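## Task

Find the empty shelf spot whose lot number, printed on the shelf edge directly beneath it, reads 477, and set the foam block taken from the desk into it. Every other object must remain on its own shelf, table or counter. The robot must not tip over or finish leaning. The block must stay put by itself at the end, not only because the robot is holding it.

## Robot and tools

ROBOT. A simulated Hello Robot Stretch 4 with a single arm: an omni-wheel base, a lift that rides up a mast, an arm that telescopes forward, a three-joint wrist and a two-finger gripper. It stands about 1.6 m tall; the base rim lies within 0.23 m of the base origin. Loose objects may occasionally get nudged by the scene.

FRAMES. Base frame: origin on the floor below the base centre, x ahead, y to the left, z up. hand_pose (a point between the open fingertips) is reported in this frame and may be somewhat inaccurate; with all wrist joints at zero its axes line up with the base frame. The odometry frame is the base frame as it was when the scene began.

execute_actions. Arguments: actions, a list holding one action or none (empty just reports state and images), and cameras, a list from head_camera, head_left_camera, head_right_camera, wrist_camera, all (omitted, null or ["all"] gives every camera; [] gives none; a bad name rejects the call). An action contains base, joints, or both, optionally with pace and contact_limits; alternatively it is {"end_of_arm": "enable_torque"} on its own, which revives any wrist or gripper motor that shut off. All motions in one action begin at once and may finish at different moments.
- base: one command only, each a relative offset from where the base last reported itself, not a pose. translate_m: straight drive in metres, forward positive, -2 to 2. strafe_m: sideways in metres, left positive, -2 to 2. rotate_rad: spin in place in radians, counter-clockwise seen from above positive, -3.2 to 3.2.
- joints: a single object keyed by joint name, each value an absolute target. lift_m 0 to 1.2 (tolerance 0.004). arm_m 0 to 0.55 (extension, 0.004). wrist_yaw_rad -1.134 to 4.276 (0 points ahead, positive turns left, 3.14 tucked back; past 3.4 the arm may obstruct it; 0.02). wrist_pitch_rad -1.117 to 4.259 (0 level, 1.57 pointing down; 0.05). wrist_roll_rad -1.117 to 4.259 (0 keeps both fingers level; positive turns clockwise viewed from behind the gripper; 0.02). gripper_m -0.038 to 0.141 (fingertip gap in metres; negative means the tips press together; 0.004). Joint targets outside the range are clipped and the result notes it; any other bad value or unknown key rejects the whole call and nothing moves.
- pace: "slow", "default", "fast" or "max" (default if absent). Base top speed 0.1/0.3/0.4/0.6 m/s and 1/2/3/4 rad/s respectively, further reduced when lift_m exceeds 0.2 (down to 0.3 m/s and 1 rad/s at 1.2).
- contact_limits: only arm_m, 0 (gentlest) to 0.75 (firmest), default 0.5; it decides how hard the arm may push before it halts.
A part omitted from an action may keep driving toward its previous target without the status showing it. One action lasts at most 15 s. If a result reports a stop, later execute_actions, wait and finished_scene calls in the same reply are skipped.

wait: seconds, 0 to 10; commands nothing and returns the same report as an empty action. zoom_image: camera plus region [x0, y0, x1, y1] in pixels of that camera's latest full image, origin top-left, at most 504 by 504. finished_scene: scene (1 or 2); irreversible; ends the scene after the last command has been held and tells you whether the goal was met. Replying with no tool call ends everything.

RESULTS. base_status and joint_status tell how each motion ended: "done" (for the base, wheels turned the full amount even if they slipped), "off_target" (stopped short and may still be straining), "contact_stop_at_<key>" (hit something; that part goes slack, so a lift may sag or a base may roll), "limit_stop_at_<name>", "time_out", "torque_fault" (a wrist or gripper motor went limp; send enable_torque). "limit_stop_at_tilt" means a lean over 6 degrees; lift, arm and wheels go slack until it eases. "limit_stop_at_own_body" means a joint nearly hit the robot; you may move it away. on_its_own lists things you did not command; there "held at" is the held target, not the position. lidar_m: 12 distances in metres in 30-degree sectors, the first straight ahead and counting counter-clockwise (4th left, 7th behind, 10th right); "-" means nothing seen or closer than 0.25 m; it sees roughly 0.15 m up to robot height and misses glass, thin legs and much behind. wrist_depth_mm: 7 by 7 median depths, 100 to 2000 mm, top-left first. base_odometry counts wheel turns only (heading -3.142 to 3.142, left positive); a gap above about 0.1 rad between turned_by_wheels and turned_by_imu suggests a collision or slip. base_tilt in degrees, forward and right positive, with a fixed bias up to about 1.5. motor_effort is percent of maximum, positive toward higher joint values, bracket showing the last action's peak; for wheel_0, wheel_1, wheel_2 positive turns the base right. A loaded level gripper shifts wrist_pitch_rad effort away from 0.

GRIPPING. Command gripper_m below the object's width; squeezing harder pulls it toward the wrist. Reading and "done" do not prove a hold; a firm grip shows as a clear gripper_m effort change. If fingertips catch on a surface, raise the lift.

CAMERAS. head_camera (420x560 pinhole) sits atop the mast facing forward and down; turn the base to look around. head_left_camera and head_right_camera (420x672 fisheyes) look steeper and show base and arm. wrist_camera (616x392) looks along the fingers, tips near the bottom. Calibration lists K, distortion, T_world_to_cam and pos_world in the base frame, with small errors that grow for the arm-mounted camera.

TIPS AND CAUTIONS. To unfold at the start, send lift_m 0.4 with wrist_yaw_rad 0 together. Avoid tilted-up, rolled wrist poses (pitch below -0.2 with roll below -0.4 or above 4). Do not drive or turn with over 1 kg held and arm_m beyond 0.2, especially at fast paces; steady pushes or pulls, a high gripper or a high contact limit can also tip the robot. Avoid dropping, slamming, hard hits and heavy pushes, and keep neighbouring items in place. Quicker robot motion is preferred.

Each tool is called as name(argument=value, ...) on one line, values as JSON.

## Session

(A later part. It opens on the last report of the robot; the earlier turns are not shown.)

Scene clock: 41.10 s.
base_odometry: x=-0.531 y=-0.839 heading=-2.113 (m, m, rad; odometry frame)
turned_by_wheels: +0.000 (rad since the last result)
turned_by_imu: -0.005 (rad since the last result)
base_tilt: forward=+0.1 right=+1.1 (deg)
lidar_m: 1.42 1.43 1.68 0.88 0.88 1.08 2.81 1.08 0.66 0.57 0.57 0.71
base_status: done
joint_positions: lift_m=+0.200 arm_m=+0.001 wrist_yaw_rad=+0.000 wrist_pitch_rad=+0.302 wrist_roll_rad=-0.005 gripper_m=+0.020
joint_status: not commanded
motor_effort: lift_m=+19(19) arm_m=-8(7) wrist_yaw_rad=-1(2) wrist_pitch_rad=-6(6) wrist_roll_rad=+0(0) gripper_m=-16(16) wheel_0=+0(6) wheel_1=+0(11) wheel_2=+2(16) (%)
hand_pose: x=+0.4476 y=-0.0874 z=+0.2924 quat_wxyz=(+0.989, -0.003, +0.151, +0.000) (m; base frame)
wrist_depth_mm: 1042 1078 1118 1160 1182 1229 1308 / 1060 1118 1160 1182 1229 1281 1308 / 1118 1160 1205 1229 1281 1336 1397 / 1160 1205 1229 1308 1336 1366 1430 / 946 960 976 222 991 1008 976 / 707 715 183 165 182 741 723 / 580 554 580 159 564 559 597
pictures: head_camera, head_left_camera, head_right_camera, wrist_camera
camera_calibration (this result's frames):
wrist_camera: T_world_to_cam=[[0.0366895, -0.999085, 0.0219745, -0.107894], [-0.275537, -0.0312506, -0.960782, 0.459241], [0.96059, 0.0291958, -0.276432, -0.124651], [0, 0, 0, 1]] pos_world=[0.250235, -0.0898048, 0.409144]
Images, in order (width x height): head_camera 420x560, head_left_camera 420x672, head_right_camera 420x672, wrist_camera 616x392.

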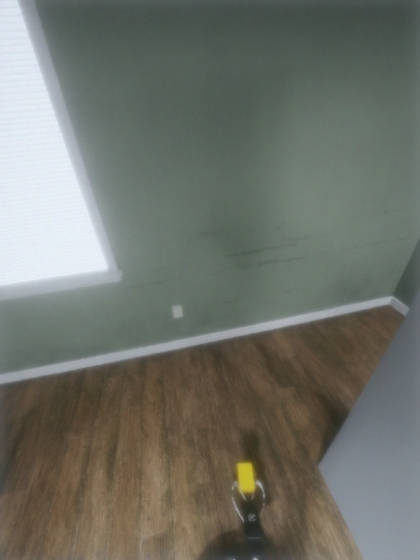

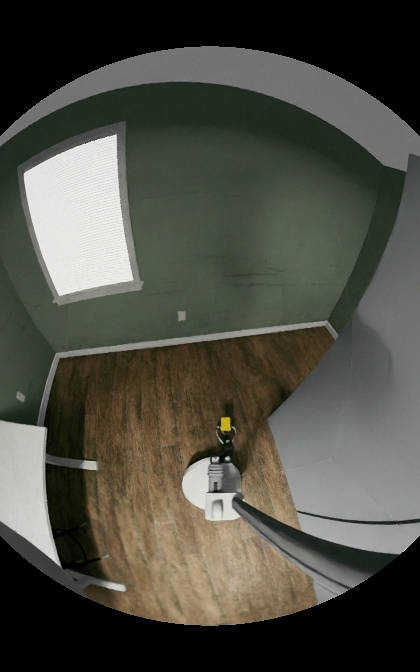

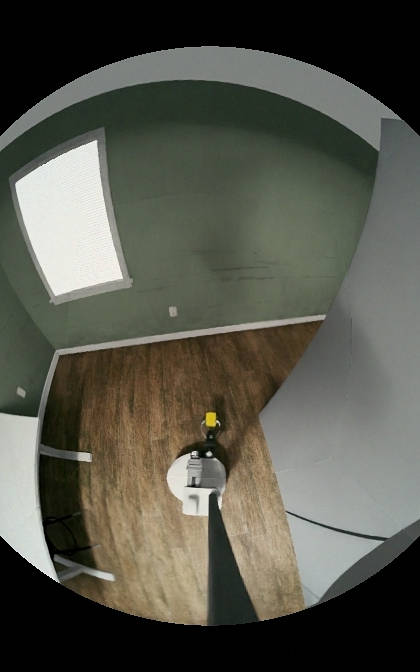

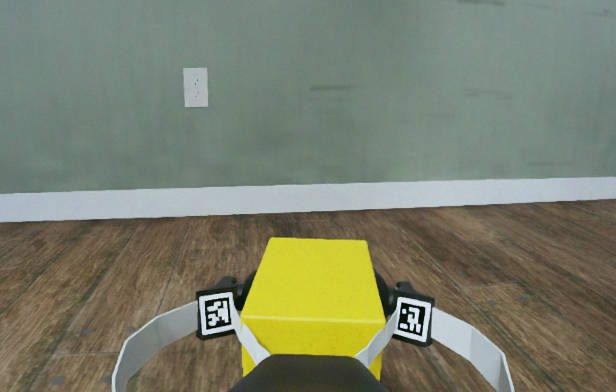

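execute_actions(actions=[{"base":{"translate_m":0.8},"pace":"max"}], cameras=[])

execute_actions(actions=[{"base":{"rotate_rad":-1.25},"pace":"fast"}])

Scene clock: 44.87 s.
base_odometry: x=-0.943 y=-1.524 heading=-2.113 (m, m, rad; odometry frame)
turned_by_wheels: +0.000 (rad since the last result)
turned_by_imu: -0.002 (rad since the last result)
base_tilt: forward=+0.0 right=+1.1 (deg)
lidar_m: 0.64 0.64 0.79 1.45 1.20 1.31 4.06 0.81 0.54 0.76 1.22 0.73
base_status: done
joint_positions: lift_m=+0.200 arm_m=+0.001 wrist_yaw_rad=+0.000 wrist_pitch_rad=+0.302 wrist_roll_rad=-0.005 gripper_m=+0.020
joint_status: not commanded
motor_effort: lift_m=+19(18) arm_m=-8(7) wrist_yaw_rad=+1(1) wrist_pitch_rad=-6(8) wrist_roll_rad=+0(0) gripper_m=-16(18) wheel_0=-1(4) wheel_1=-1(11) wheel_2=+0(13) (%)
hand_pose: x=+0.4476 y=-0.0874 z=+0.2924 quat_wxyz=(+0.989, -0.003, +0.151, +0.000) (m; base frame)
wrist_depth_mm: 375 387 404 418 433 449 462 / 389 402 418 433 445 466 480 / 404 418 433 449 466 488 504 / 421 436 452 466 488 508 530 / 439 455 469 221 508 535 559 / 459 473 184 164 182 559 580 / 466 473 496 159 549 554 591
pictures: none
No camera images: the call's "cameras" was empty. Leave "cameras" out to get every camera's image.

Scene clock: 46.43 s.
base_odometry: x=-0.943 y=-1.524 heading=+2.920 (m, m, rad; odometry frame)
turned_by_wheels: -1.250 (rad since the last result)
turned_by_imu: -1.230 (rad since the last result)
base_tilt: forward=-0.1 right=+1.1 (deg)
lidar_m: 1.86 0.84 0.66 0.64 0.70 1.03 1.31 1.16 1.71 1.18 0.54 0.55
base_status: done
joint_positions: lift_m=+0.200 arm_m=+0.001 wrist_yaw_rad=+0.000 wrist_pitch_rad=+0.302 wrist_roll_rad=-0.005 gripper_m=+0.020
joint_status: not commanded
motor_effort: lift_m=+19(19) arm_m=-8(8) wrist_yaw_rad=+1(0) wrist_pitch_rad=-8(8) wrist_roll_rad=+0(0) gripper_m=-17(16) wheel_0=-2(6) wheel_1=-2(9) wheel_2=-2(7) (%)
hand_pose: x=+0.4476 y=-0.0875 z=+0.2924 quat_wxyz=(+0.989, -0.003, +0.151, +0.000) (m; base frame)
wrist_depth_mm: 854 1138 1618 1537 1499 1430 1397 / 854 1160 1661 1576 1576 1499 1430 / 878 1182 1756 1661 1618 1576 1042 / 891 1182 1499 1499 1499 1499 580 / 854 960 976 222 1008 991 569 / 707 723 184 164 182 741 549 / 580 554 580 159 559 554 554
pictures: head_camera, head_left_camera, head_right_camera, wrist_camera
camera_calibration (this result's frames):
wrist_camera: T_world_to_cam=[[0.0365131, -0.999091, 0.0219767, -0.107864], [-0.275535, -0.0312038, -0.960784, 0.459214], [0.960597, 0.0290259, -0.276424, -0.124663], [0, 0, 0, 1]] pos_world=[0.250219, -0.0898184, 0.409116]
Images, in order (width x height): head_camera 420x560, head_left_camera 420x672, head_right_camera 420x672, wrist_camera 616x392.

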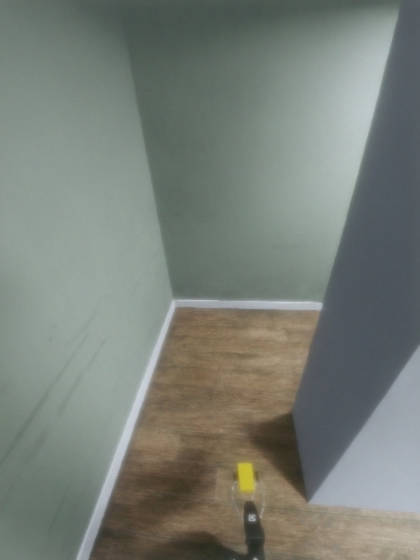

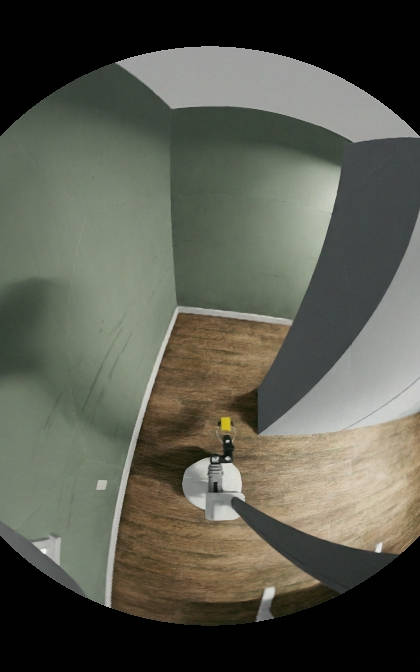

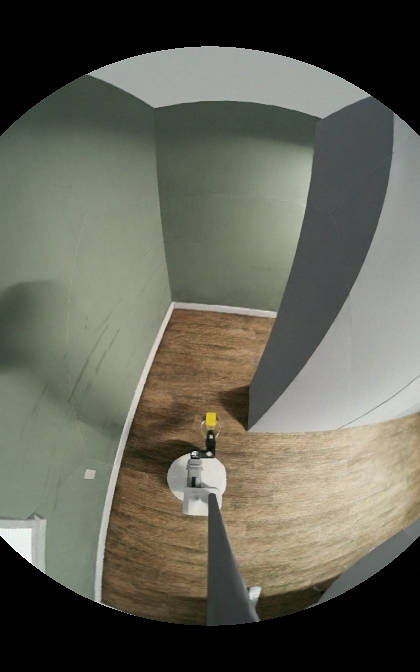

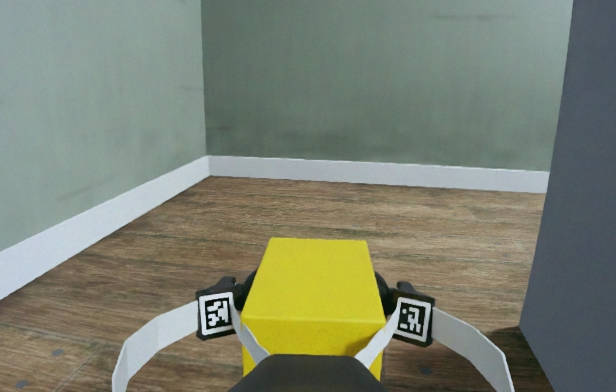

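execute_actions(actions=[{"base":{"translate_m":1.25},"pace":"max"}], cameras=[])

execute_actions(actions=[{"base":{"rotate_rad":-1.72},"pace":"fast"}])

Scene clock: 50.90 s.
base_odometry: x=-2.163 y=-1.249 heading=+2.919 (m, m, rad; odometry frame)
turned_by_wheels: +0.000 (rad since the last result)
turned_by_imu: -0.004 (rad since the last result)
base_tilt: forward=+0.0 right=+1.0 (deg)
lidar_m: 0.63 0.66 0.52 0.51 0.55 0.86 3.11 0.59 0.57 1.84 0.83 0.63
base_status: done
joint_positions: lift_m=+0.200 arm_m=+0.001 wrist_yaw_rad=+0.000 wrist_pitch_rad=+0.302 wrist_roll_rad=-0.005 gripper_m=+0.020
joint_status: not commanded
motor_effort: lift_m=+19(19) arm_m=-7(8) wrist_yaw_rad=+3(1) wrist_pitch_rad=-7(7) wrist_roll_rad=+0(0) gripper_m=-17(16) wheel_0=-3(9) wheel_1=-1(11) wheel_2=+1(16) (%)
hand_pose: x=+0.4476 y=-0.0874 z=+0.2924 quat_wxyz=(+0.989, -0.003, +0.151, +0.000) (m; base frame)
wrist_depth_mm: 424 407 392 379 366 355 345 / 439 424 410 392 379 368 357 / 462 445 424 413 394 382 370 / 484 462 445 424 413 399 384 / 508 488 462 224 427 413 402 / 530 504 184 164 182 430 418 / 549 512 496 159 455 436 433
pictures: none
No camera images: the call's "cameras" was empty. Leave "cameras" out to get every camera's image.

Scene clock: 52.70 s.
base_odometry: x=-2.163 y=-1.249 heading=+1.199 (m, m, rad; odometry frame)
turned_by_wheels: -1.720 (rad since the last result)
turned_by_imu: -1.692 (rad since the last result)
base_tilt: forward=+0.0 right=+1.1 (deg)
lidar_m: 1.16 0.97 0.68 0.62 0.65 0.54 0.53 0.54 0.71 1.76 0.71 0.59
base_status: done
joint_positions: lift_m=+0.200 arm_m=+0.001 wrist_yaw_rad=+0.000 wrist_pitch_rad=+0.302 wrist_roll_rad=-0.005 gripper_m=+0.020
joint_status: not commanded
motor_effort: lift_m=+19(19) arm_m=-7(7) wrist_yaw_rad=+2(0) wrist_pitch_rad=-7(7) wrist_roll_rad=+1(1) gripper_m=-17(15) wheel_0=-2(8) wheel_1=-1(7) wheel_2=-2(8) (%)
hand_pose: x=+0.4476 y=-0.0875 z=+0.2924 quat_wxyz=(+0.989, -0.003, +0.151, +0.000) (m; base frame)
wrist_depth_mm: 1078 1576 - - 1118 647 591 / 1098 1618 - - 1098 1060 1042 / 1118 1618 - - 1138 1118 1042 / 1118 1366 1430 1464 1160 1138 1008 / 946 976 976 222 931 809 809 / 707 723 185 164 182 597 597 / 580 554 580 159 559 462 484
pictures: head_camera, head_left_camera, head_right_camera, wrist_camera
camera_calibration (this result's frames):
wrist_camera: T_world_to_cam=[[0.0364878, -0.999092, 0.0219798, -0.107861], [-0.275519, -0.0311994, -0.960789, 0.459197], [0.960603, 0.0290013, -0.276407, -0.124676], [0, 0, 0, 1]] pos_world=[0.250217, -0.0898203, 0.409101]
Images, in order (width x height): head_camera 420x560, head_left_camera 420x672, head_right_camera 420x672, wrist_camera 616x392.

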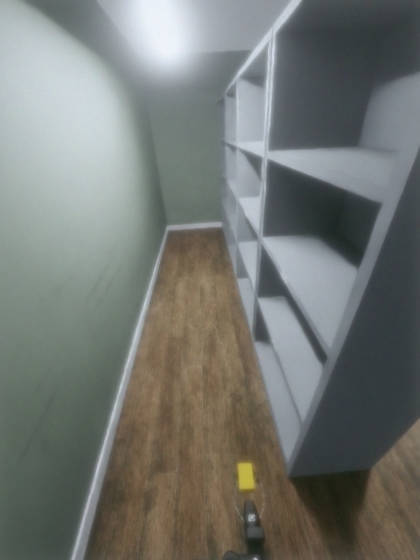

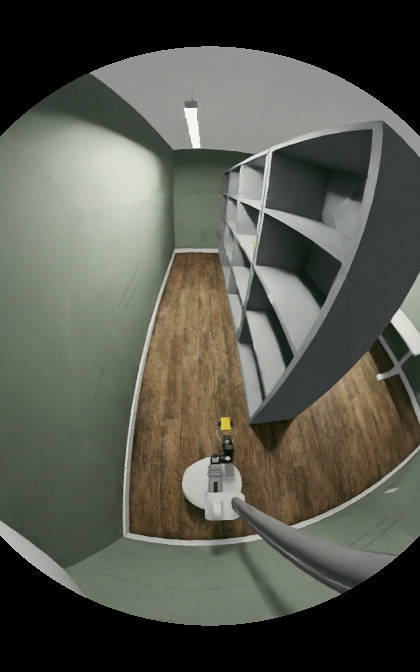

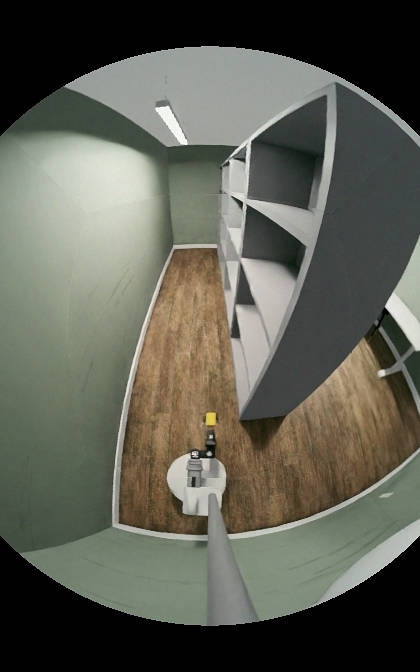

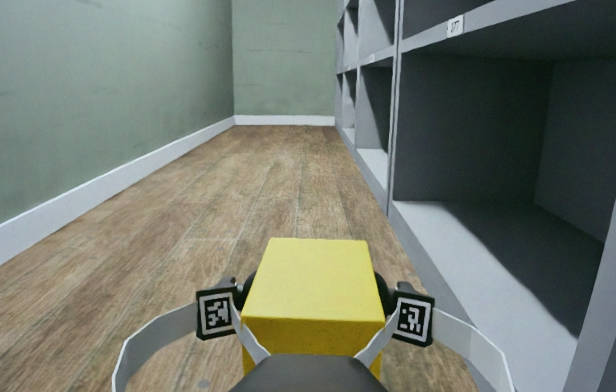

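zoom_image(camera="wrist_camera", region=[330, 0, 490, 90])

zoom_image(camera="head_camera", region=[210, 130, 390, 400])

Region (330, 0, 490, 90) of wrist_camera's 616x392 image, scaled by 3.150; it fills the top 284 rows of this view, and the rest is white.

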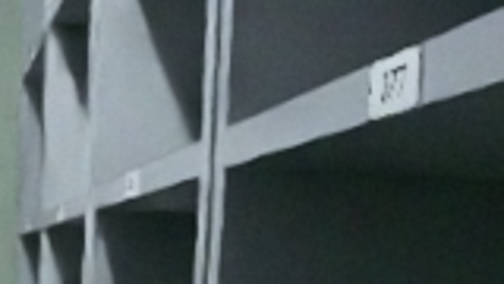

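Region (210, 130, 390, 400) of head_camera's 420x560 image, scaled by 1.867, with more detail than that image has.

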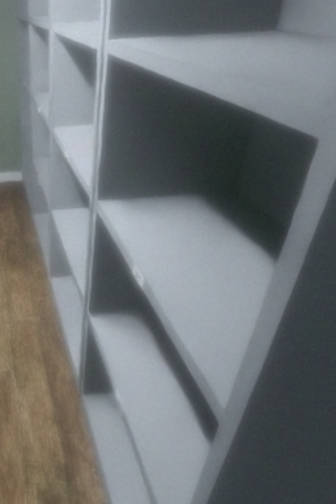

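execute_actions(actions=[{"base":{"strafe_m":0.27},"pace":"max"}], cameras=[])

execute_actions(actions=[{"base":{"translate_m":1.1},"joints":{"lift_m":0.52},"pace":"max"}], cameras=["head_right_camera","wrist_camera"])

Scene clock: 55.63 s.
base_odometry: x=-2.414 y=-1.151 heading=+1.199 (m, m, rad; odometry frame)
turned_by_wheels: +0.000 (rad since the last result)
turned_by_imu: +0.000 (rad since the last result)
base_tilt: forward=+0.0 right=+1.1 (deg)
lidar_m: 1.83 0.55 0.39 0.36 0.38 0.53 0.53 0.54 0.73 1.80 0.76 0.83
base_status: done
joint_positions: lift_m=+0.200 arm_m=+0.001 wrist_yaw_rad=+0.000 wrist_pitch_rad=+0.302 wrist_roll_rad=-0.005 gripper_m=+0.020
joint_status: not commanded
motor_effort: lift_m=+19(19) arm_m=-8(8) wrist_yaw_rad=-2(1) wrist_pitch_rad=-6(7) wrist_roll_rad=+1(0) gripper_m=-18(17) wheel_0=-1(12) wheel_1=-1(17) wheel_2=+0(1) (%)
hand_pose: x=+0.4476 y=-0.0874 z=+0.2924 quat_wxyz=(+0.989, -0.003, +0.151, +0.000) (m; base frame)
wrist_depth_mm: 699 1025 - - - 1499 854 / 715 1042 - - - 1118 1042 / 707 1042 - - - 1138 1098 / 715 1060 1464 1464 1464 1138 1118 / 723 904 991 222 1008 976 854 / 668 723 184 163 183 732 707 / 585 554 580 159 564 559 597
pictures: none
No camera images: the call's "cameras" was empty. Leave "cameras" out to get every camera's image.

Scene clock: 59.03 s.
base_odometry: x=-2.015 y=-0.126 heading=+1.199 (m, m, rad; odometry frame)
turned_by_wheels: +0.000 (rad since the last result)
turned_by_imu: -0.003 (rad since the last result)
base_tilt: forward=-0.1 right=+1.1 (deg)
lidar_m: 1.87 0.64 0.44 0.40 0.44 0.59 1.48 1.67 0.56 0.53 0.55 0.74
base_status: done
joint_positions: lift_m=+0.520 arm_m=+0.001 wrist_yaw_rad=+0.000 wrist_pitch_rad=+0.302 wrist_roll_rad=-0.005 gripper_m=+0.020
joint_status: all done
motor_effort: lift_m=+22(22) arm_m=-7(7) wrist_yaw_rad=-1(1) wrist_pitch_rad=-7(7) wrist_roll_rad=+0(0) gripper_m=-16(18) wheel_0=-1(7) wheel_1=-2(1) wheel_2=+2(15) (%)
hand_pose: x=+0.4476 y=-0.0874 z=+0.6122 quat_wxyz=(+0.989, -0.003, +0.151, +0.000) (m; base frame)
wrist_depth_mm: 778 1138 - - - 1182 878 / 778 1160 - - - 991 891 / 788 1182 - - - 991 931 / 788 1160 - - - 1008 831 / 798 1160 1708 222 1661 1042 1042 / 788 1098 184 164 182 1078 1060 / 798 960 1025 159 1008 891 946
pictures: head_right_camera, wrist_camera
camera_calibration (this result's frames):
wrist_camera: T_world_to_cam=[[0.0366212, -0.999087, 0.0219833, -0.114913], [-0.275424, -0.0312367, -0.960815, 0.766409], [0.960625, 0.0291315, -0.276316, -0.0363398], [0, 0, 0, 1]] pos_world=[0.250204, -0.0898097, 0.728862]
Images, in order (width x height): head_right_camera 420x672, wrist_camera 616x392.

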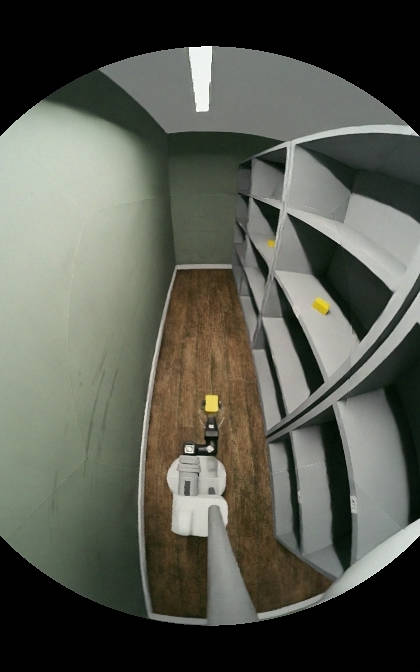

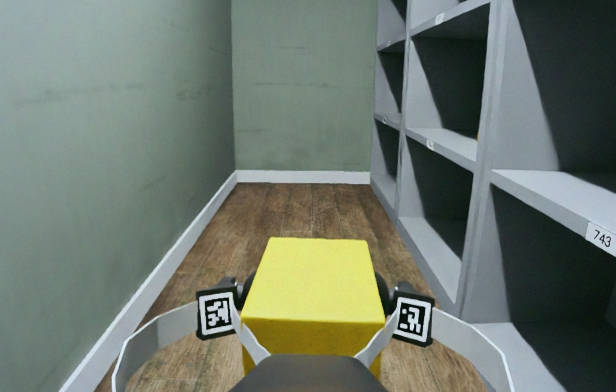

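zoom_image(camera="head_right_camera", region=[270, 460, 380, 540])

zoom_image(camera="wrist_camera", region=[370, 0, 500, 170])

Region (270, 460, 380, 540) of head_right_camera's 420x672 image, scaled by 4.582, with more detail than that image has; it fills the top 367 rows of this view, and the rest is white.

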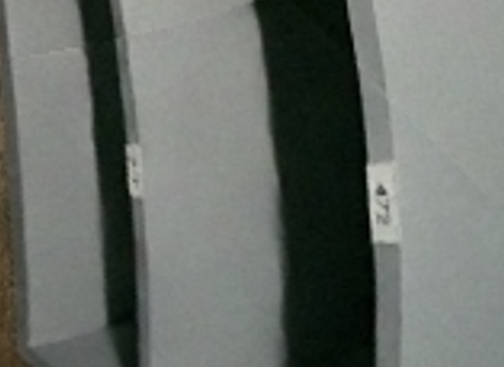

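Region (370, 0, 500, 170) of wrist_camera's 616x392 image, scaled by 2.965; it fills the left 385 columns of this view, and the rest is white.

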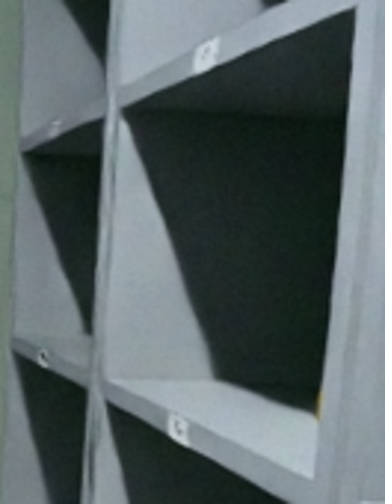

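execute_actions(actions=[{"base":{"rotate_rad":-1.55},"joints":{"lift_m":0.55},"pace":"fast"}])

Scene clock: 61.97 s.
base_odometry: x=-2.015 y=-0.126 heading=-0.351 (m, m, rad; odometry frame)
turned_by_wheels: -1.550 (rad since the last result)
turned_by_imu: -1.526 (rad since the last result)
base_tilt: forward=+0.0 right=+1.1 (deg)
lidar_m: 0.53 0.55 0.76 1.98 0.66 0.45 0.43 0.43 0.58 1.54 0.82 0.59
base_status: done
joint_positions: lift_m=+0.550 arm_m=+0.001 wrist_yaw_rad=+0.000 wrist_pitch_rad=+0.302 wrist_roll_rad=-0.005 gripper_m=+0.020
joint_status: all done
motor_effort: lift_m=+23(21) arm_m=-8(7) wrist_yaw_rad=-1(0) wrist_pitch_rad=-7(7) wrist_roll_rad=+0(0) gripper_m=-16(19) wheel_0=-1(3) wheel_1=+0(11) wheel_2=-2(8) (%)
hand_pose: x=+0.4476 y=-0.0874 z=+0.6421 quat_wxyz=(+0.989, -0.003, +0.151, +0.000) (m; base frame)
wrist_depth_mm: 477 683 715 715 715 707 699 / 484 699 750 741 741 732 723 / 492 715 778 768 778 768 750 / 496 676 798 798 788 788 741 / 466 535 544 222 544 554 549 / 392 402 184 164 182 407 404 / 462 580 377 159 373 373 375
pictures: head_camera, head_left_camera, head_right_camera, wrist_camera
camera_calibration (this result's frames):
wrist_camera: T_world_to_cam=[[0.0365828, -0.999089, 0.0219833, -0.115565], [-0.275484, -0.0312279, -0.960798, 0.795167], [0.960609, 0.0290926, -0.276375, -0.0280283], [0, 0, 0, 1]] pos_world=[0.250208, -0.0898128, 0.758789]
Images, in order (width x height): head_camera 420x560, head_left_camera 420x672, head_right_camera 420x672, wrist_camera 616x392.

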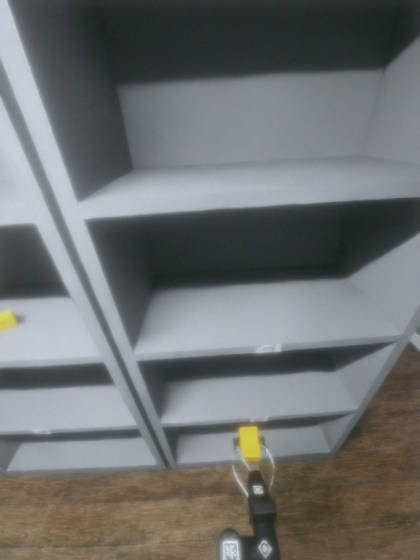

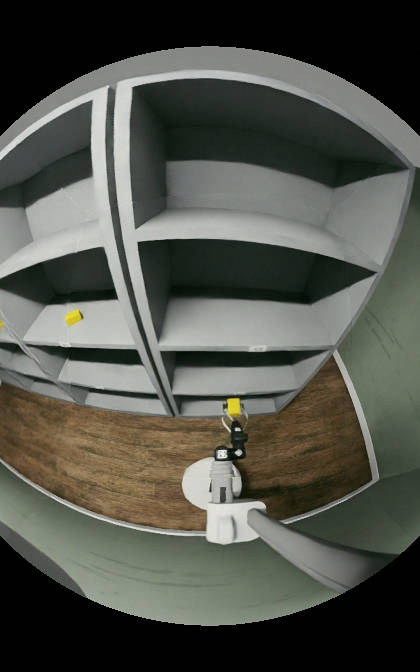

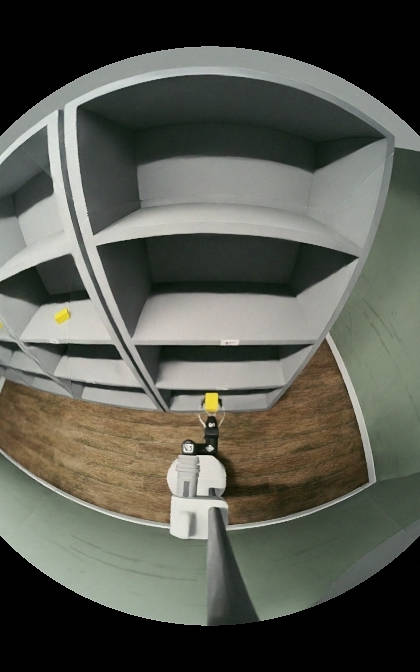

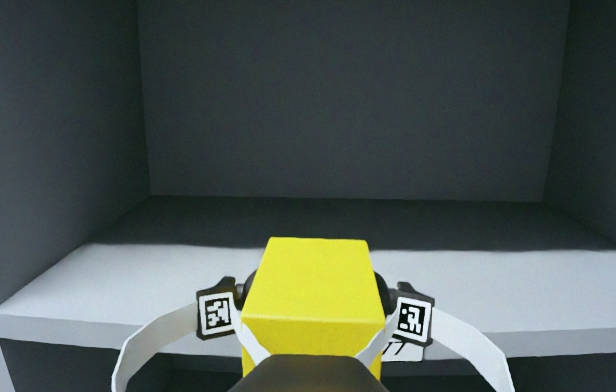

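zoom_image(camera="head_camera", region=[235, 405, 285, 430])

Region (235, 405, 285, 430) of head_camera's 420x560 image, scaled by 10.080, with more detail than that image has.

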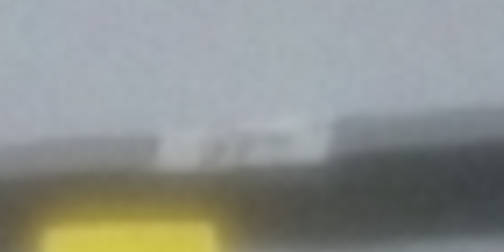

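execute_actions(actions=[{"base":{"translate_m":-0.05},"joints":{"lift_m":0.38},"pace":"fast"}], cameras=["wrist_camera","head_camera"])

Scene clock: 64.77 s.
base_odometry: x=-2.062 y=-0.109 heading=-0.352 (m, m, rad; odometry frame)
turned_by_wheels: +0.000 (rad since the last result)
turned_by_imu: +0.000 (rad since the last result)
base_tilt: forward=+0.0 right=+1.0 (deg)
lidar_m: 0.57 0.60 0.81 1.75 0.59 0.39 0.36 0.38 0.52 1.34 1.68 0.63
base_status: done
joint_positions: lift_m=+0.380 arm_m=+0.001 wrist_yaw_rad=+0.000 wrist_pitch_rad=+0.302 wrist_roll_rad=-0.005 gripper_m=+0.020
joint_status: all done
motor_effort: lift_m=+18(26) arm_m=-7(8) wrist_yaw_rad=+0(0) wrist_pitch_rad=-7(7) wrist_roll_rad=+1(1) gripper_m=-19(17) wheel_0=+0(6) wheel_1=+0(6) wheel_2=-2(10) (%)
hand_pose: x=+0.4476 y=-0.0874 z=+0.4725 quat_wxyz=(+0.989, -0.003, +0.151, +0.000) (m; base frame)
wrist_depth_mm: 477 683 768 759 759 750 741 / 484 691 798 798 788 788 759 / 421 418 418 421 433 455 480 / 466 668 866 854 854 842 691 / 488 723 904 223 878 891 759 / 492 676 184 164 182 904 750 / 488 603 715 159 707 691 723
pictures: head_camera, wrist_camera
camera_calibration (this result's frames):
wrist_camera: T_world_to_cam=[[0.036582, -0.999089, 0.0219811, -0.111836], [-0.275534, -0.0312271, -0.960784, 0.632247], [0.960595, 0.0290908, -0.276425, -0.0748557], [0, 0, 0, 1]] pos_world=[0.250203, -0.0898129, 0.589219]
Images, in order (width x height): head_camera 420x560, wrist_camera 616x392.

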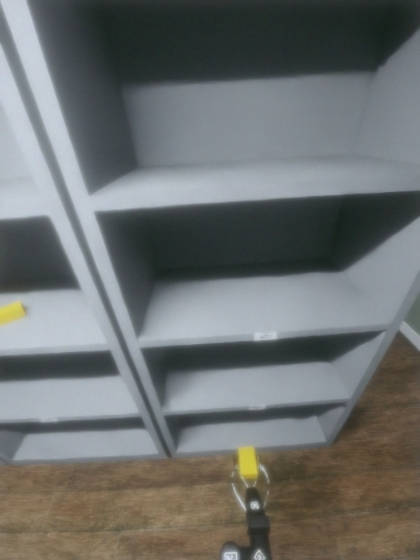

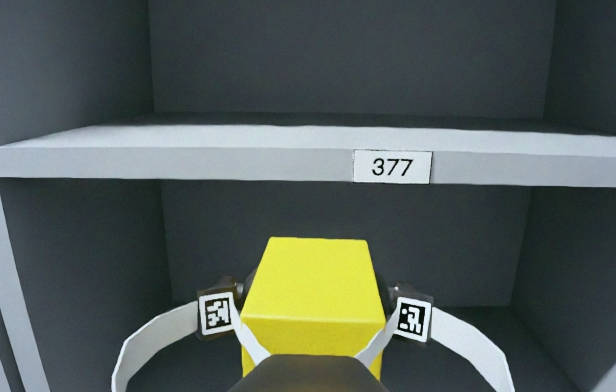

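execute_actions(actions=[{"base":{"strafe_m":1.75},"pace":"max"}])

Scene clock: 70.30 s.
base_odometry: x=-1.459 y=+1.534 heading=-0.352 (m, m, rad; odometry frame)
turned_by_wheels: +0.000 (rad since the last result)
turned_by_imu: +0.000 (rad since the last result)
base_tilt: forward=+0.0 right=+1.1 (deg)
lidar_m: 0.52 0.55 0.77 1.34 0.63 0.45 0.44 0.44 0.60 1.54 0.80 0.56
base_status: done
joint_positions: lift_m=+0.380 arm_m=+0.001 wrist_yaw_rad=+0.000 wrist_pitch_rad=+0.302 wrist_roll_rad=-0.005 gripper_m=+0.020
joint_status: not commanded
motor_effort: lift_m=+19(19) arm_m=-7(7) wrist_yaw_rad=-1(1) wrist_pitch_rad=-8(7) wrist_roll_rad=+0(0) gripper_m=-16(16) wheel_0=+1(10) wheel_1=-2(15) wheel_2=-1(1) (%)
hand_pose: x=+0.4476 y=-0.0874 z=+0.4723 quat_wxyz=(+0.989, -0.003, +0.151, +0.000) (m; base frame)
wrist_depth_mm: 647 715 715 715 707 699 574 / 654 750 723 723 732 715 559 / 421 418 418 421 430 452 477 / 603 809 327 329 325 325 324 / 668 854 842 222 831 809 564 / 661 866 184 164 182 741 554 / 668 691 723 159 707 634 564
pictures: head_camera, head_left_camera, head_right_camera, wrist_camera
camera_calibration (this result's frames):
wrist_camera: T_world_to_cam=[[0.0366097, -0.999088, 0.0219803, -0.111837], [-0.275558, -0.0312348, -0.960777, 0.632105], [0.960587, 0.0291169, -0.27645, -0.074881], [0, 0, 0, 1]] pos_world=[0.250206, -0.0898108, 0.589069]
Images, in order (width x height): head_camera 420x560, head_left_camera 420x672, head_right_camera 420x672, wrist_camera 616x392.

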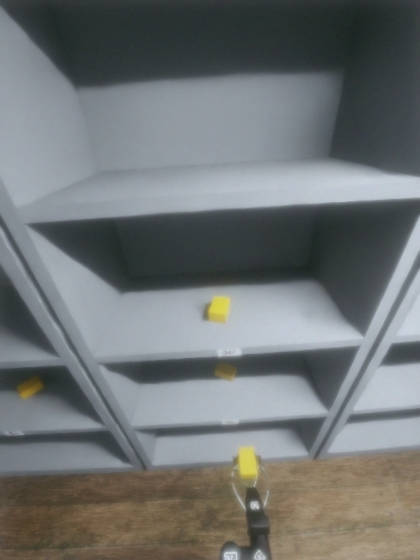

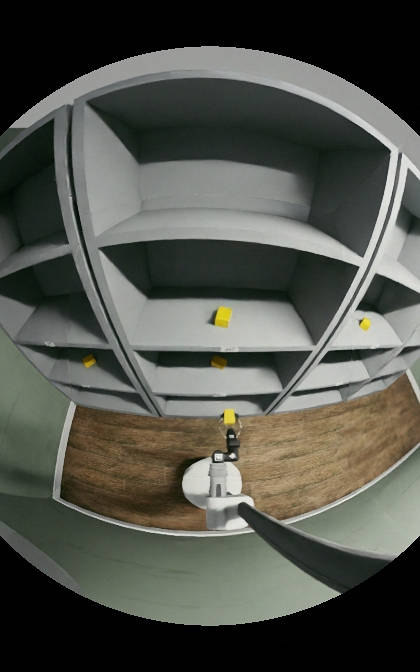

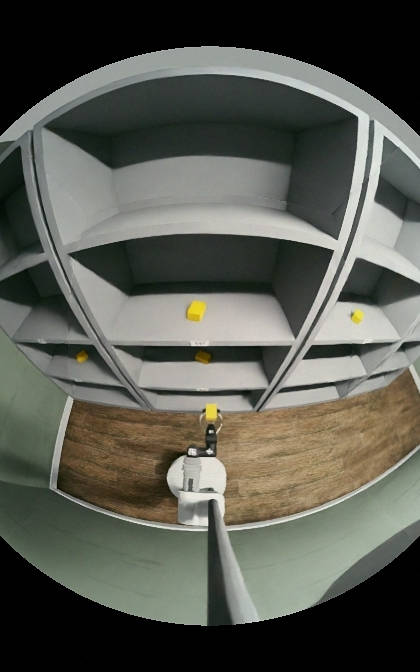

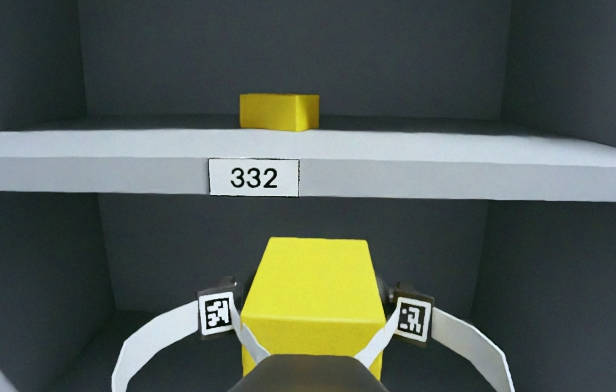

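execute_actions(actions=[{"base":{"translate_m":-0.08},"pace":"max"}], cameras=[])

execute_actions(actions=[{"base":{"strafe_m":0.95},"joints":{"lift_m":0.8},"pace":"max"}])

Scene clock: 72.53 s.
base_odometry: x=-1.534 y=+1.562 heading=-0.352 (m, m, rad; odometry frame)
turned_by_wheels: +0.000 (rad since the last result)
turned_by_imu: +0.000 (rad since the last result)
base_tilt: forward=+0.0 right=+1.0 (deg)
lidar_m: 0.61 0.64 0.88 1.33 0.53 0.35 0.35 0.34 0.48 1.24 0.93 0.65
base_status: done
joint_positions: lift_m=+0.380 arm_m=+0.001 wrist_yaw_rad=+0.000 wrist_pitch_rad=+0.302 wrist_roll_rad=-0.005 gripper_m=+0.020
joint_status: not commanded
motor_effort: lift_m=+19(19) arm_m=-7(8) wrist_yaw_rad=+1(0) wrist_pitch_rad=-7(8) wrist_roll_rad=+0(1) gripper_m=-15(16) wheel_0=+1(7) wheel_1=+0(6) wheel_2=-1(12) (%)
hand_pose: x=+0.4476 y=-0.0874 z=+0.4723 quat_wxyz=(+0.989, -0.003, +0.151, +0.000) (m; base frame)
wrist_depth_mm: 640 788 788 788 788 768 585 / 654 809 820 798 809 798 569 / 424 418 415 421 433 455 484 / 668 878 891 891 878 768 554 / 668 917 917 222 917 820 574 / 661 854 184 164 182 750 559 / 661 691 723 159 707 634 564
pictures: none
No camera images: the call's "cameras" was empty. Leave "cameras" out to get every camera's image.

Scene clock: 75.67 s.
base_odometry: x=-1.207 y=+2.454 heading=-0.352 (m, m, rad; odometry frame)
turned_by_wheels: +0.000 (rad since the last result)
turned_by_imu: +0.000 (rad since the last result)
base_tilt: forward=+0.0 right=+1.1 (deg)
lidar_m: 0.58 0.58 0.42 0.38 0.40 0.39 0.39 0.37 0.54 1.35 0.89 0.62
base_status: done
joint_positions: lift_m=+0.800 arm_m=+0.001 wrist_yaw_rad=+0.000 wrist_pitch_rad=+0.302 wrist_roll_rad=-0.005 gripper_m=+0.020
joint_status: all done
motor_effort: lift_m=+21(28) arm_m=-7(7) wrist_yaw_rad=+1(3) wrist_pitch_rad=-8(8) wrist_roll_rad=-1(0) gripper_m=-16(17) wheel_0=+1(16) wheel_1=-1(10) wheel_2=+1(2) (%)
hand_pose: x=+0.4476 y=-0.0874 z=+0.8922 quat_wxyz=(+0.989, -0.003, +0.151, +0.000) (m; base frame)
wrist_depth_mm: 634 768 768 768 759 759 597 / 603 778 778 768 778 759 574 / 373 370 370 366 362 362 359 / 654 866 854 854 854 842 591 / 647 904 904 221 878 866 585 / 647 820 183 164 182 778 574 / 634 640 668 159 647 647 580
pictures: head_camera, head_left_camera, head_right_camera, wrist_camera
camera_calibration (this result's frames):
wrist_camera: T_world_to_cam=[[0.0366415, -0.999087, 0.0219808, -0.121072], [-0.275545, -0.0312437, -0.96078, 1.03553], [0.960589, 0.0291477, -0.276438, 0.0411862], [0, 0, 0, 1]] pos_world=[0.250208, -0.0898083, 1.00896]
Images, in order (width x height): head_camera 420x560, head_left_camera 420x672, head_right_camera 420x672, wrist_camera 616x392.

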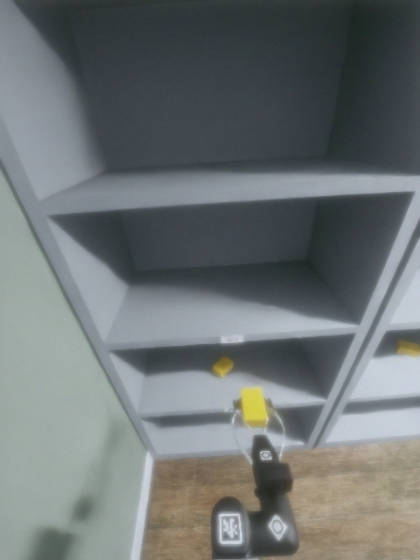

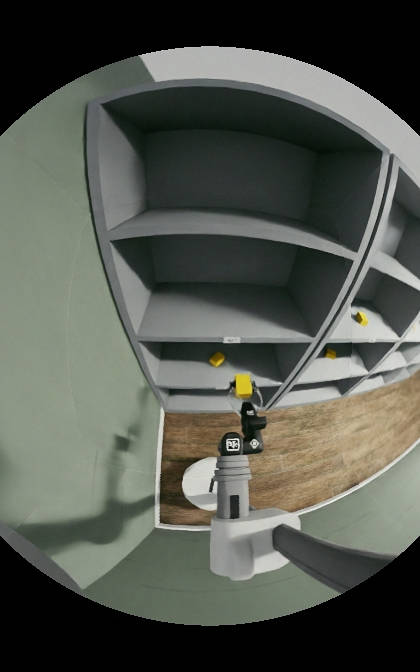

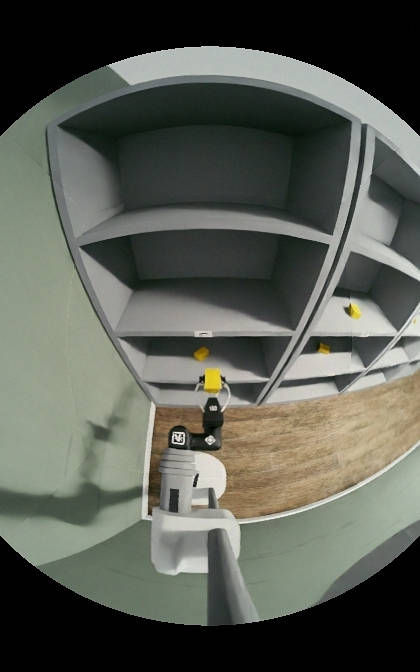

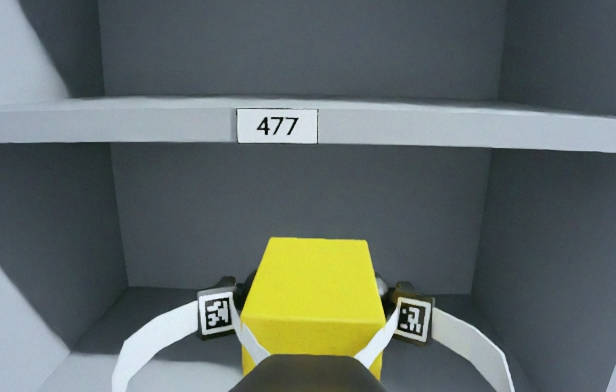

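execute_actions(actions=[{"base":{"strafe_m":0.04},"joints":{"lift_m":0.95},"pace":"fast"}], cameras=["wrist_camera"])

execute_actions(actions=[{"joints":{"arm_m":0.32},"pace":"fast","contact_limits":{"arm_m":0.3}}], cameras=["wrist_camera","head_camera"])

Scene clock: 81.07 s.
base_odometry: x=-1.193 y=+2.491 heading=-0.352 (m, m, rad; odometry frame)
turned_by_wheels: +0.000 (rad since the last result)
turned_by_imu: +0.000 (rad since the last result)
base_tilt: forward=+0.0 right=+1.1 (deg)
lidar_m: 0.57 0.52 0.36 0.35 0.35 0.39 0.38 0.38 0.54 1.38 0.87 0.62
base_status: done
joint_positions: lift_m=+0.950 arm_m=+0.001 wrist_yaw_rad=+0.000 wrist_pitch_rad=+0.302 wrist_roll_rad=-0.005 gripper_m=+0.020
joint_status: all done
motor_effort: lift_m=+23(27) arm_m=-7(7) wrist_yaw_rad=-1(0) wrist_pitch_rad=-7(7) wrist_roll_rad=+0(0) gripper_m=-17(15) wheel_0=+0(8) wheel_1=-2(10) wheel_2=+0(1) (%)
hand_pose: x=+0.4476 y=-0.0874 z=+1.0421 quat_wxyz=(+0.989, -0.003, +0.151, +0.000) (m; base frame)
wrist_depth_mm: 569 768 768 759 741 750 668 / 574 798 788 788 788 778 654 / 585 809 831 820 820 809 647 / 549 603 609 615 621 627 603 / 413 413 407 222 413 415 413 / 585 798 183 164 182 798 627 / 585 723 878 159 854 723 634
pictures: wrist_camera
camera_calibration (this result's frames):
wrist_camera: T_world_to_cam=[[0.0366492, -0.999086, 0.0219804, -0.124366], [-0.275556, -0.0312457, -0.960777, 1.17948], [0.960586, 0.0291549, -0.27645, 0.0826192], [0, 0, 0, 1]] pos_world=[0.250209, -0.0898077, 1.15879]
Images, in order (width x height): wrist_camera 616x392.

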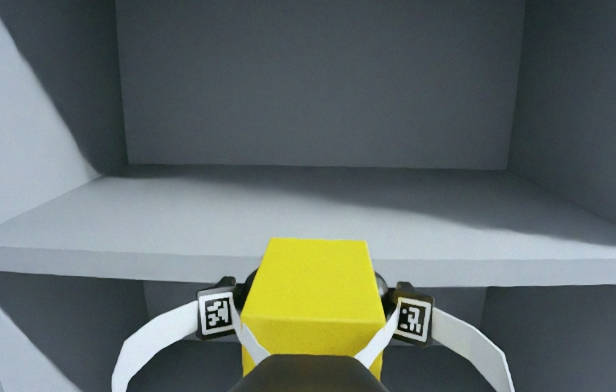

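Scene clock: 82.80 s.
base_odometry: x=-1.193 y=+2.491 heading=-0.352 (m, m, rad; odometry frame)
turned_by_wheels: +0.000 (rad since the last result)
turned_by_imu: +0.000 (rad since the last result)
base_tilt: forward=-0.1 right=+1.1 (deg)
lidar_m: 0.59 0.52 0.35 0.33 0.36 0.40 0.38 0.38 0.54 1.38 0.88 0.61
base_status: not commanded
joint_positions: lift_m=+0.950 arm_m=+0.319 wrist_yaw_rad=+0.000 wrist_pitch_rad=+0.302 wrist_roll_rad=-0.005 gripper_m=+0.020
joint_status: all done
motor_effort: lift_m=+23(23) arm_m=+8(8) wrist_yaw_rad=+0(2) wrist_pitch_rad=-7(7) wrist_roll_rad=+1(1) gripper_m=-18(16) wheel_0=+0(0) wheel_1=-2(2) wheel_2=-1(0) (%)
contact_limits: arm_m 0.3
hand_pose: x=+0.7650 y=-0.0874 z=+1.0421 quat_wxyz=(+0.989, -0.003, +0.151, +0.000) (m; base frame)
wrist_depth_mm: 473 469 469 466 466 462 455 / 488 484 488 484 480 477 477 / 504 504 500 500 500 496 496 / 530 525 517 521 512 512 517 / 389 399 404 222 410 410 404 / 291 298 183 164 182 303 301 / 241 229 238 159 233 229 247
pictures: head_camera, wrist_camera
camera_calibration (this result's frames):
wrist_camera: T_world_to_cam=[[0.0367893, -0.999081, 0.0219851, -0.136071], [-0.275428, -0.0312851, -0.960812, 1.26691], [0.960617, 0.0292922, -0.276326, -0.222379], [0, 0, 0, 1]] pos_world=[0.567569, -0.0897966, 1.1588]
Images, in order (width x height): head_camera 420x560, wrist_camera 616x392.

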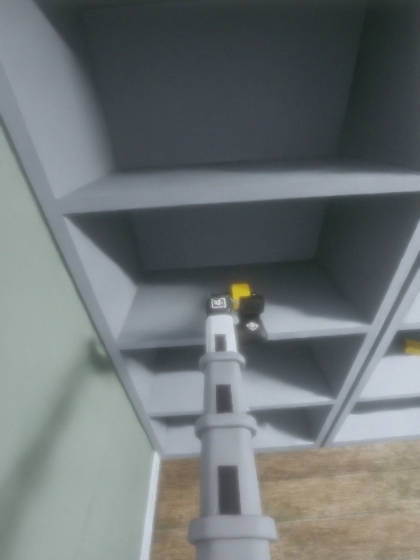

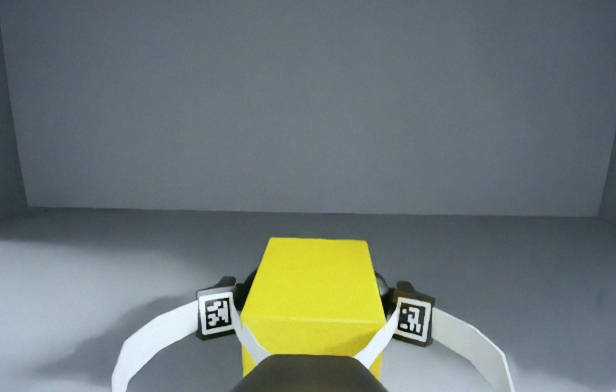

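execute_actions(actions=[{"joints":{"lift_m":0.922}}], cameras=[])

execute_actions(actions=[{"joints":{"gripper_m":0.1}}], cameras=["wrist_camera"])

Scene clock: 84.17 s.
base_odometry: x=-1.193 y=+2.491 heading=-0.352 (m, m, rad; odometry frame)
turned_by_wheels: +0.000 (rad since the last result)
turned_by_imu: +0.000 (rad since the last result)
base_tilt: forward=+0.0 right=+1.1 (deg)
lidar_m: 0.57 0.52 0.36 0.34 0.35 0.39 0.38 0.38 0.53 1.38 0.90 0.61
base_status: not commanded
joint_positions: lift_m=+0.922 arm_m=+0.319 wrist_yaw_rad=+0.000 wrist_pitch_rad=+0.302 wrist_roll_rad=-0.005 gripper_m=+0.020
joint_status: all done
motor_effort: lift_m=+17(21) arm_m=+8(7) wrist_yaw_rad=+1(1) wrist_pitch_rad=-7(6) wrist_roll_rad=+1(0) gripper_m=-17(17) wheel_0=+0(0) wheel_1=-2(2) wheel_2=-1(0) (%)
hand_pose: x=+0.7650 y=-0.0874 z=+1.0146 quat_wxyz=(+0.989, -0.003, +0.151, +0.000) (m; base frame)
wrist_depth_mm: 469 466 466 462 462 455 455 / 484 484 488 484 480 477 473 / 508 504 504 504 496 500 492 / 492 496 504 508 512 508 508 / 330 334 340 221 343 343 343 / 244 250 184 164 183 254 253 / 202 191 201 159 195 192 -
pictures: none
No camera images: the call's "cameras" was empty. Leave "cameras" out to get every camera's image.

Scene clock: 85.80 s.
base_odometry: x=-1.193 y=+2.491 heading=-0.352 (m, m, rad; odometry frame)
turned_by_wheels: +0.000 (rad since the last result)
turned_by_imu: +0.000 (rad since the last result)
base_tilt: forward=-0.1 right=+1.1 (deg)
lidar_m: 0.57 0.52 0.37 0.34 0.35 0.39 0.38 0.39 0.51 1.38 0.89 0.61
base_status: not commanded
joint_positions: lift_m=+0.922 arm_m=+0.319 wrist_yaw_rad=+0.000 wrist_pitch_rad=+0.302 wrist_roll_rad=-0.005 gripper_m=+0.100
joint_status: all done
motor_effort: lift_m=+17(17) arm_m=+7(7) wrist_yaw_rad=+1(2) wrist_pitch_rad=-7(7) wrist_roll_rad=+0(0) gripper_m=+0(17) wheel_0=+0(0) wheel_1=-2(2) wheel_2=+0(0) (%)
hand_pose: x=+0.7650 y=-0.0874 z=+1.0146 quat_wxyz=(+0.989, -0.003, +0.151, +0.000) (m; base frame)
wrist_depth_mm: 473 469 469 462 462 462 455 / 488 488 480 484 480 477 473 / 508 508 508 500 500 496 496 / 496 504 504 517 512 508 504 / 329 334 340 236 343 343 342 / 245 250 192 177 195 242 252 / 202 196 203 147 204 200 -
pictures: wrist_camera
camera_calibration (this result's frames):
wrist_camera: T_world_to_cam=[[0.0367894, -0.999081, 0.0219847, -0.135466], [-0.275438, -0.0312851, -0.96081, 1.24047], [0.960615, 0.0292921, -0.276336, -0.229972], [0, 0, 0, 1]] pos_world=[0.567571, -0.0897966, 1.13129]
Images, in order (width x height): wrist_camera 616x392.

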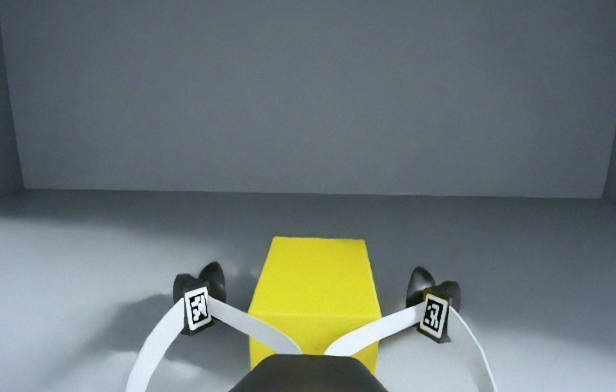

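execute_actions(actions=[{"joints":{"arm_m":0.05,"lift_m":0.94},"pace":"fast"}], cameras=["wrist_camera","head_camera"])

Scene clock: 87.70 s.
base_odometry: x=-1.193 y=+2.491 heading=-0.352 (m, m, rad; odometry frame)
turned_by_wheels: +0.000 (rad since the last result)
turned_by_imu: +0.000 (rad since the last result)
base_tilt: forward=+0.0 right=+1.1 (deg)
lidar_m: 0.57 0.52 0.36 0.33 0.35 0.39 0.37 0.38 0.52 1.37 0.88 0.62
base_status: not commanded
joint_positions: lift_m=+0.940 arm_m=+0.051 wrist_yaw_rad=+0.000 wrist_pitch_rad=+0.302 wrist_roll_rad=-0.005 gripper_m=+0.100
joint_status: all done
motor_effort: lift_m=+23(26) arm_m=-8(9) wrist_yaw_rad=+0(0) wrist_pitch_rad=-7(7) wrist_roll_rad=-1(0) gripper_m=-2(3) wheel_0=+0(0) wheel_1=-2(2) wheel_2=-1(1) (%)
hand_pose: x=+0.4977 y=-0.0874 z=+1.0321 quat_wxyz=(+0.989, -0.003, +0.151, +0.000) (m; base frame)
wrist_depth_mm: 574 715 723 715 707 707 661 / 580 732 741 741 741 723 640 / 591 778 778 778 768 759 647 / 539 569 574 484 585 591 597 / 375 379 384 387 392 389 387 / 564 750 198 878 214 353 585 / 585 750 904 147 891 768 634
pictures: head_camera, wrist_camera
camera_calibration (this result's frames):
wrist_camera: T_world_to_cam=[[0.0365374, -0.99909, 0.0219896, -0.125967], [-0.275316, -0.0312163, -0.960847, 1.18369], [0.960659, 0.0290527, -0.276206, 0.031464], [0, 0, 0, 1]] pos_world=[0.300266, -0.089816, 1.14881]
Images, in order (width x height): head_camera 420x560, wrist_camera 616x392.

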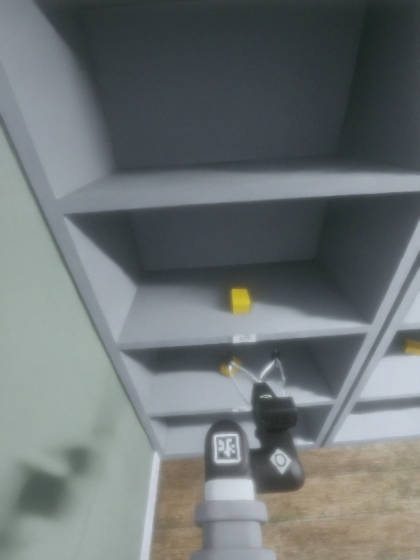

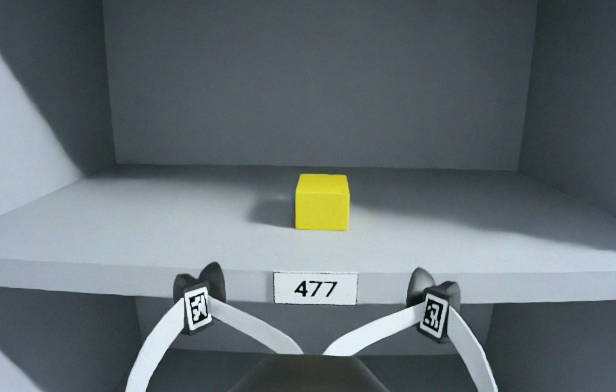

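finished_scene(scene=1)

The scene is finished: the task was done.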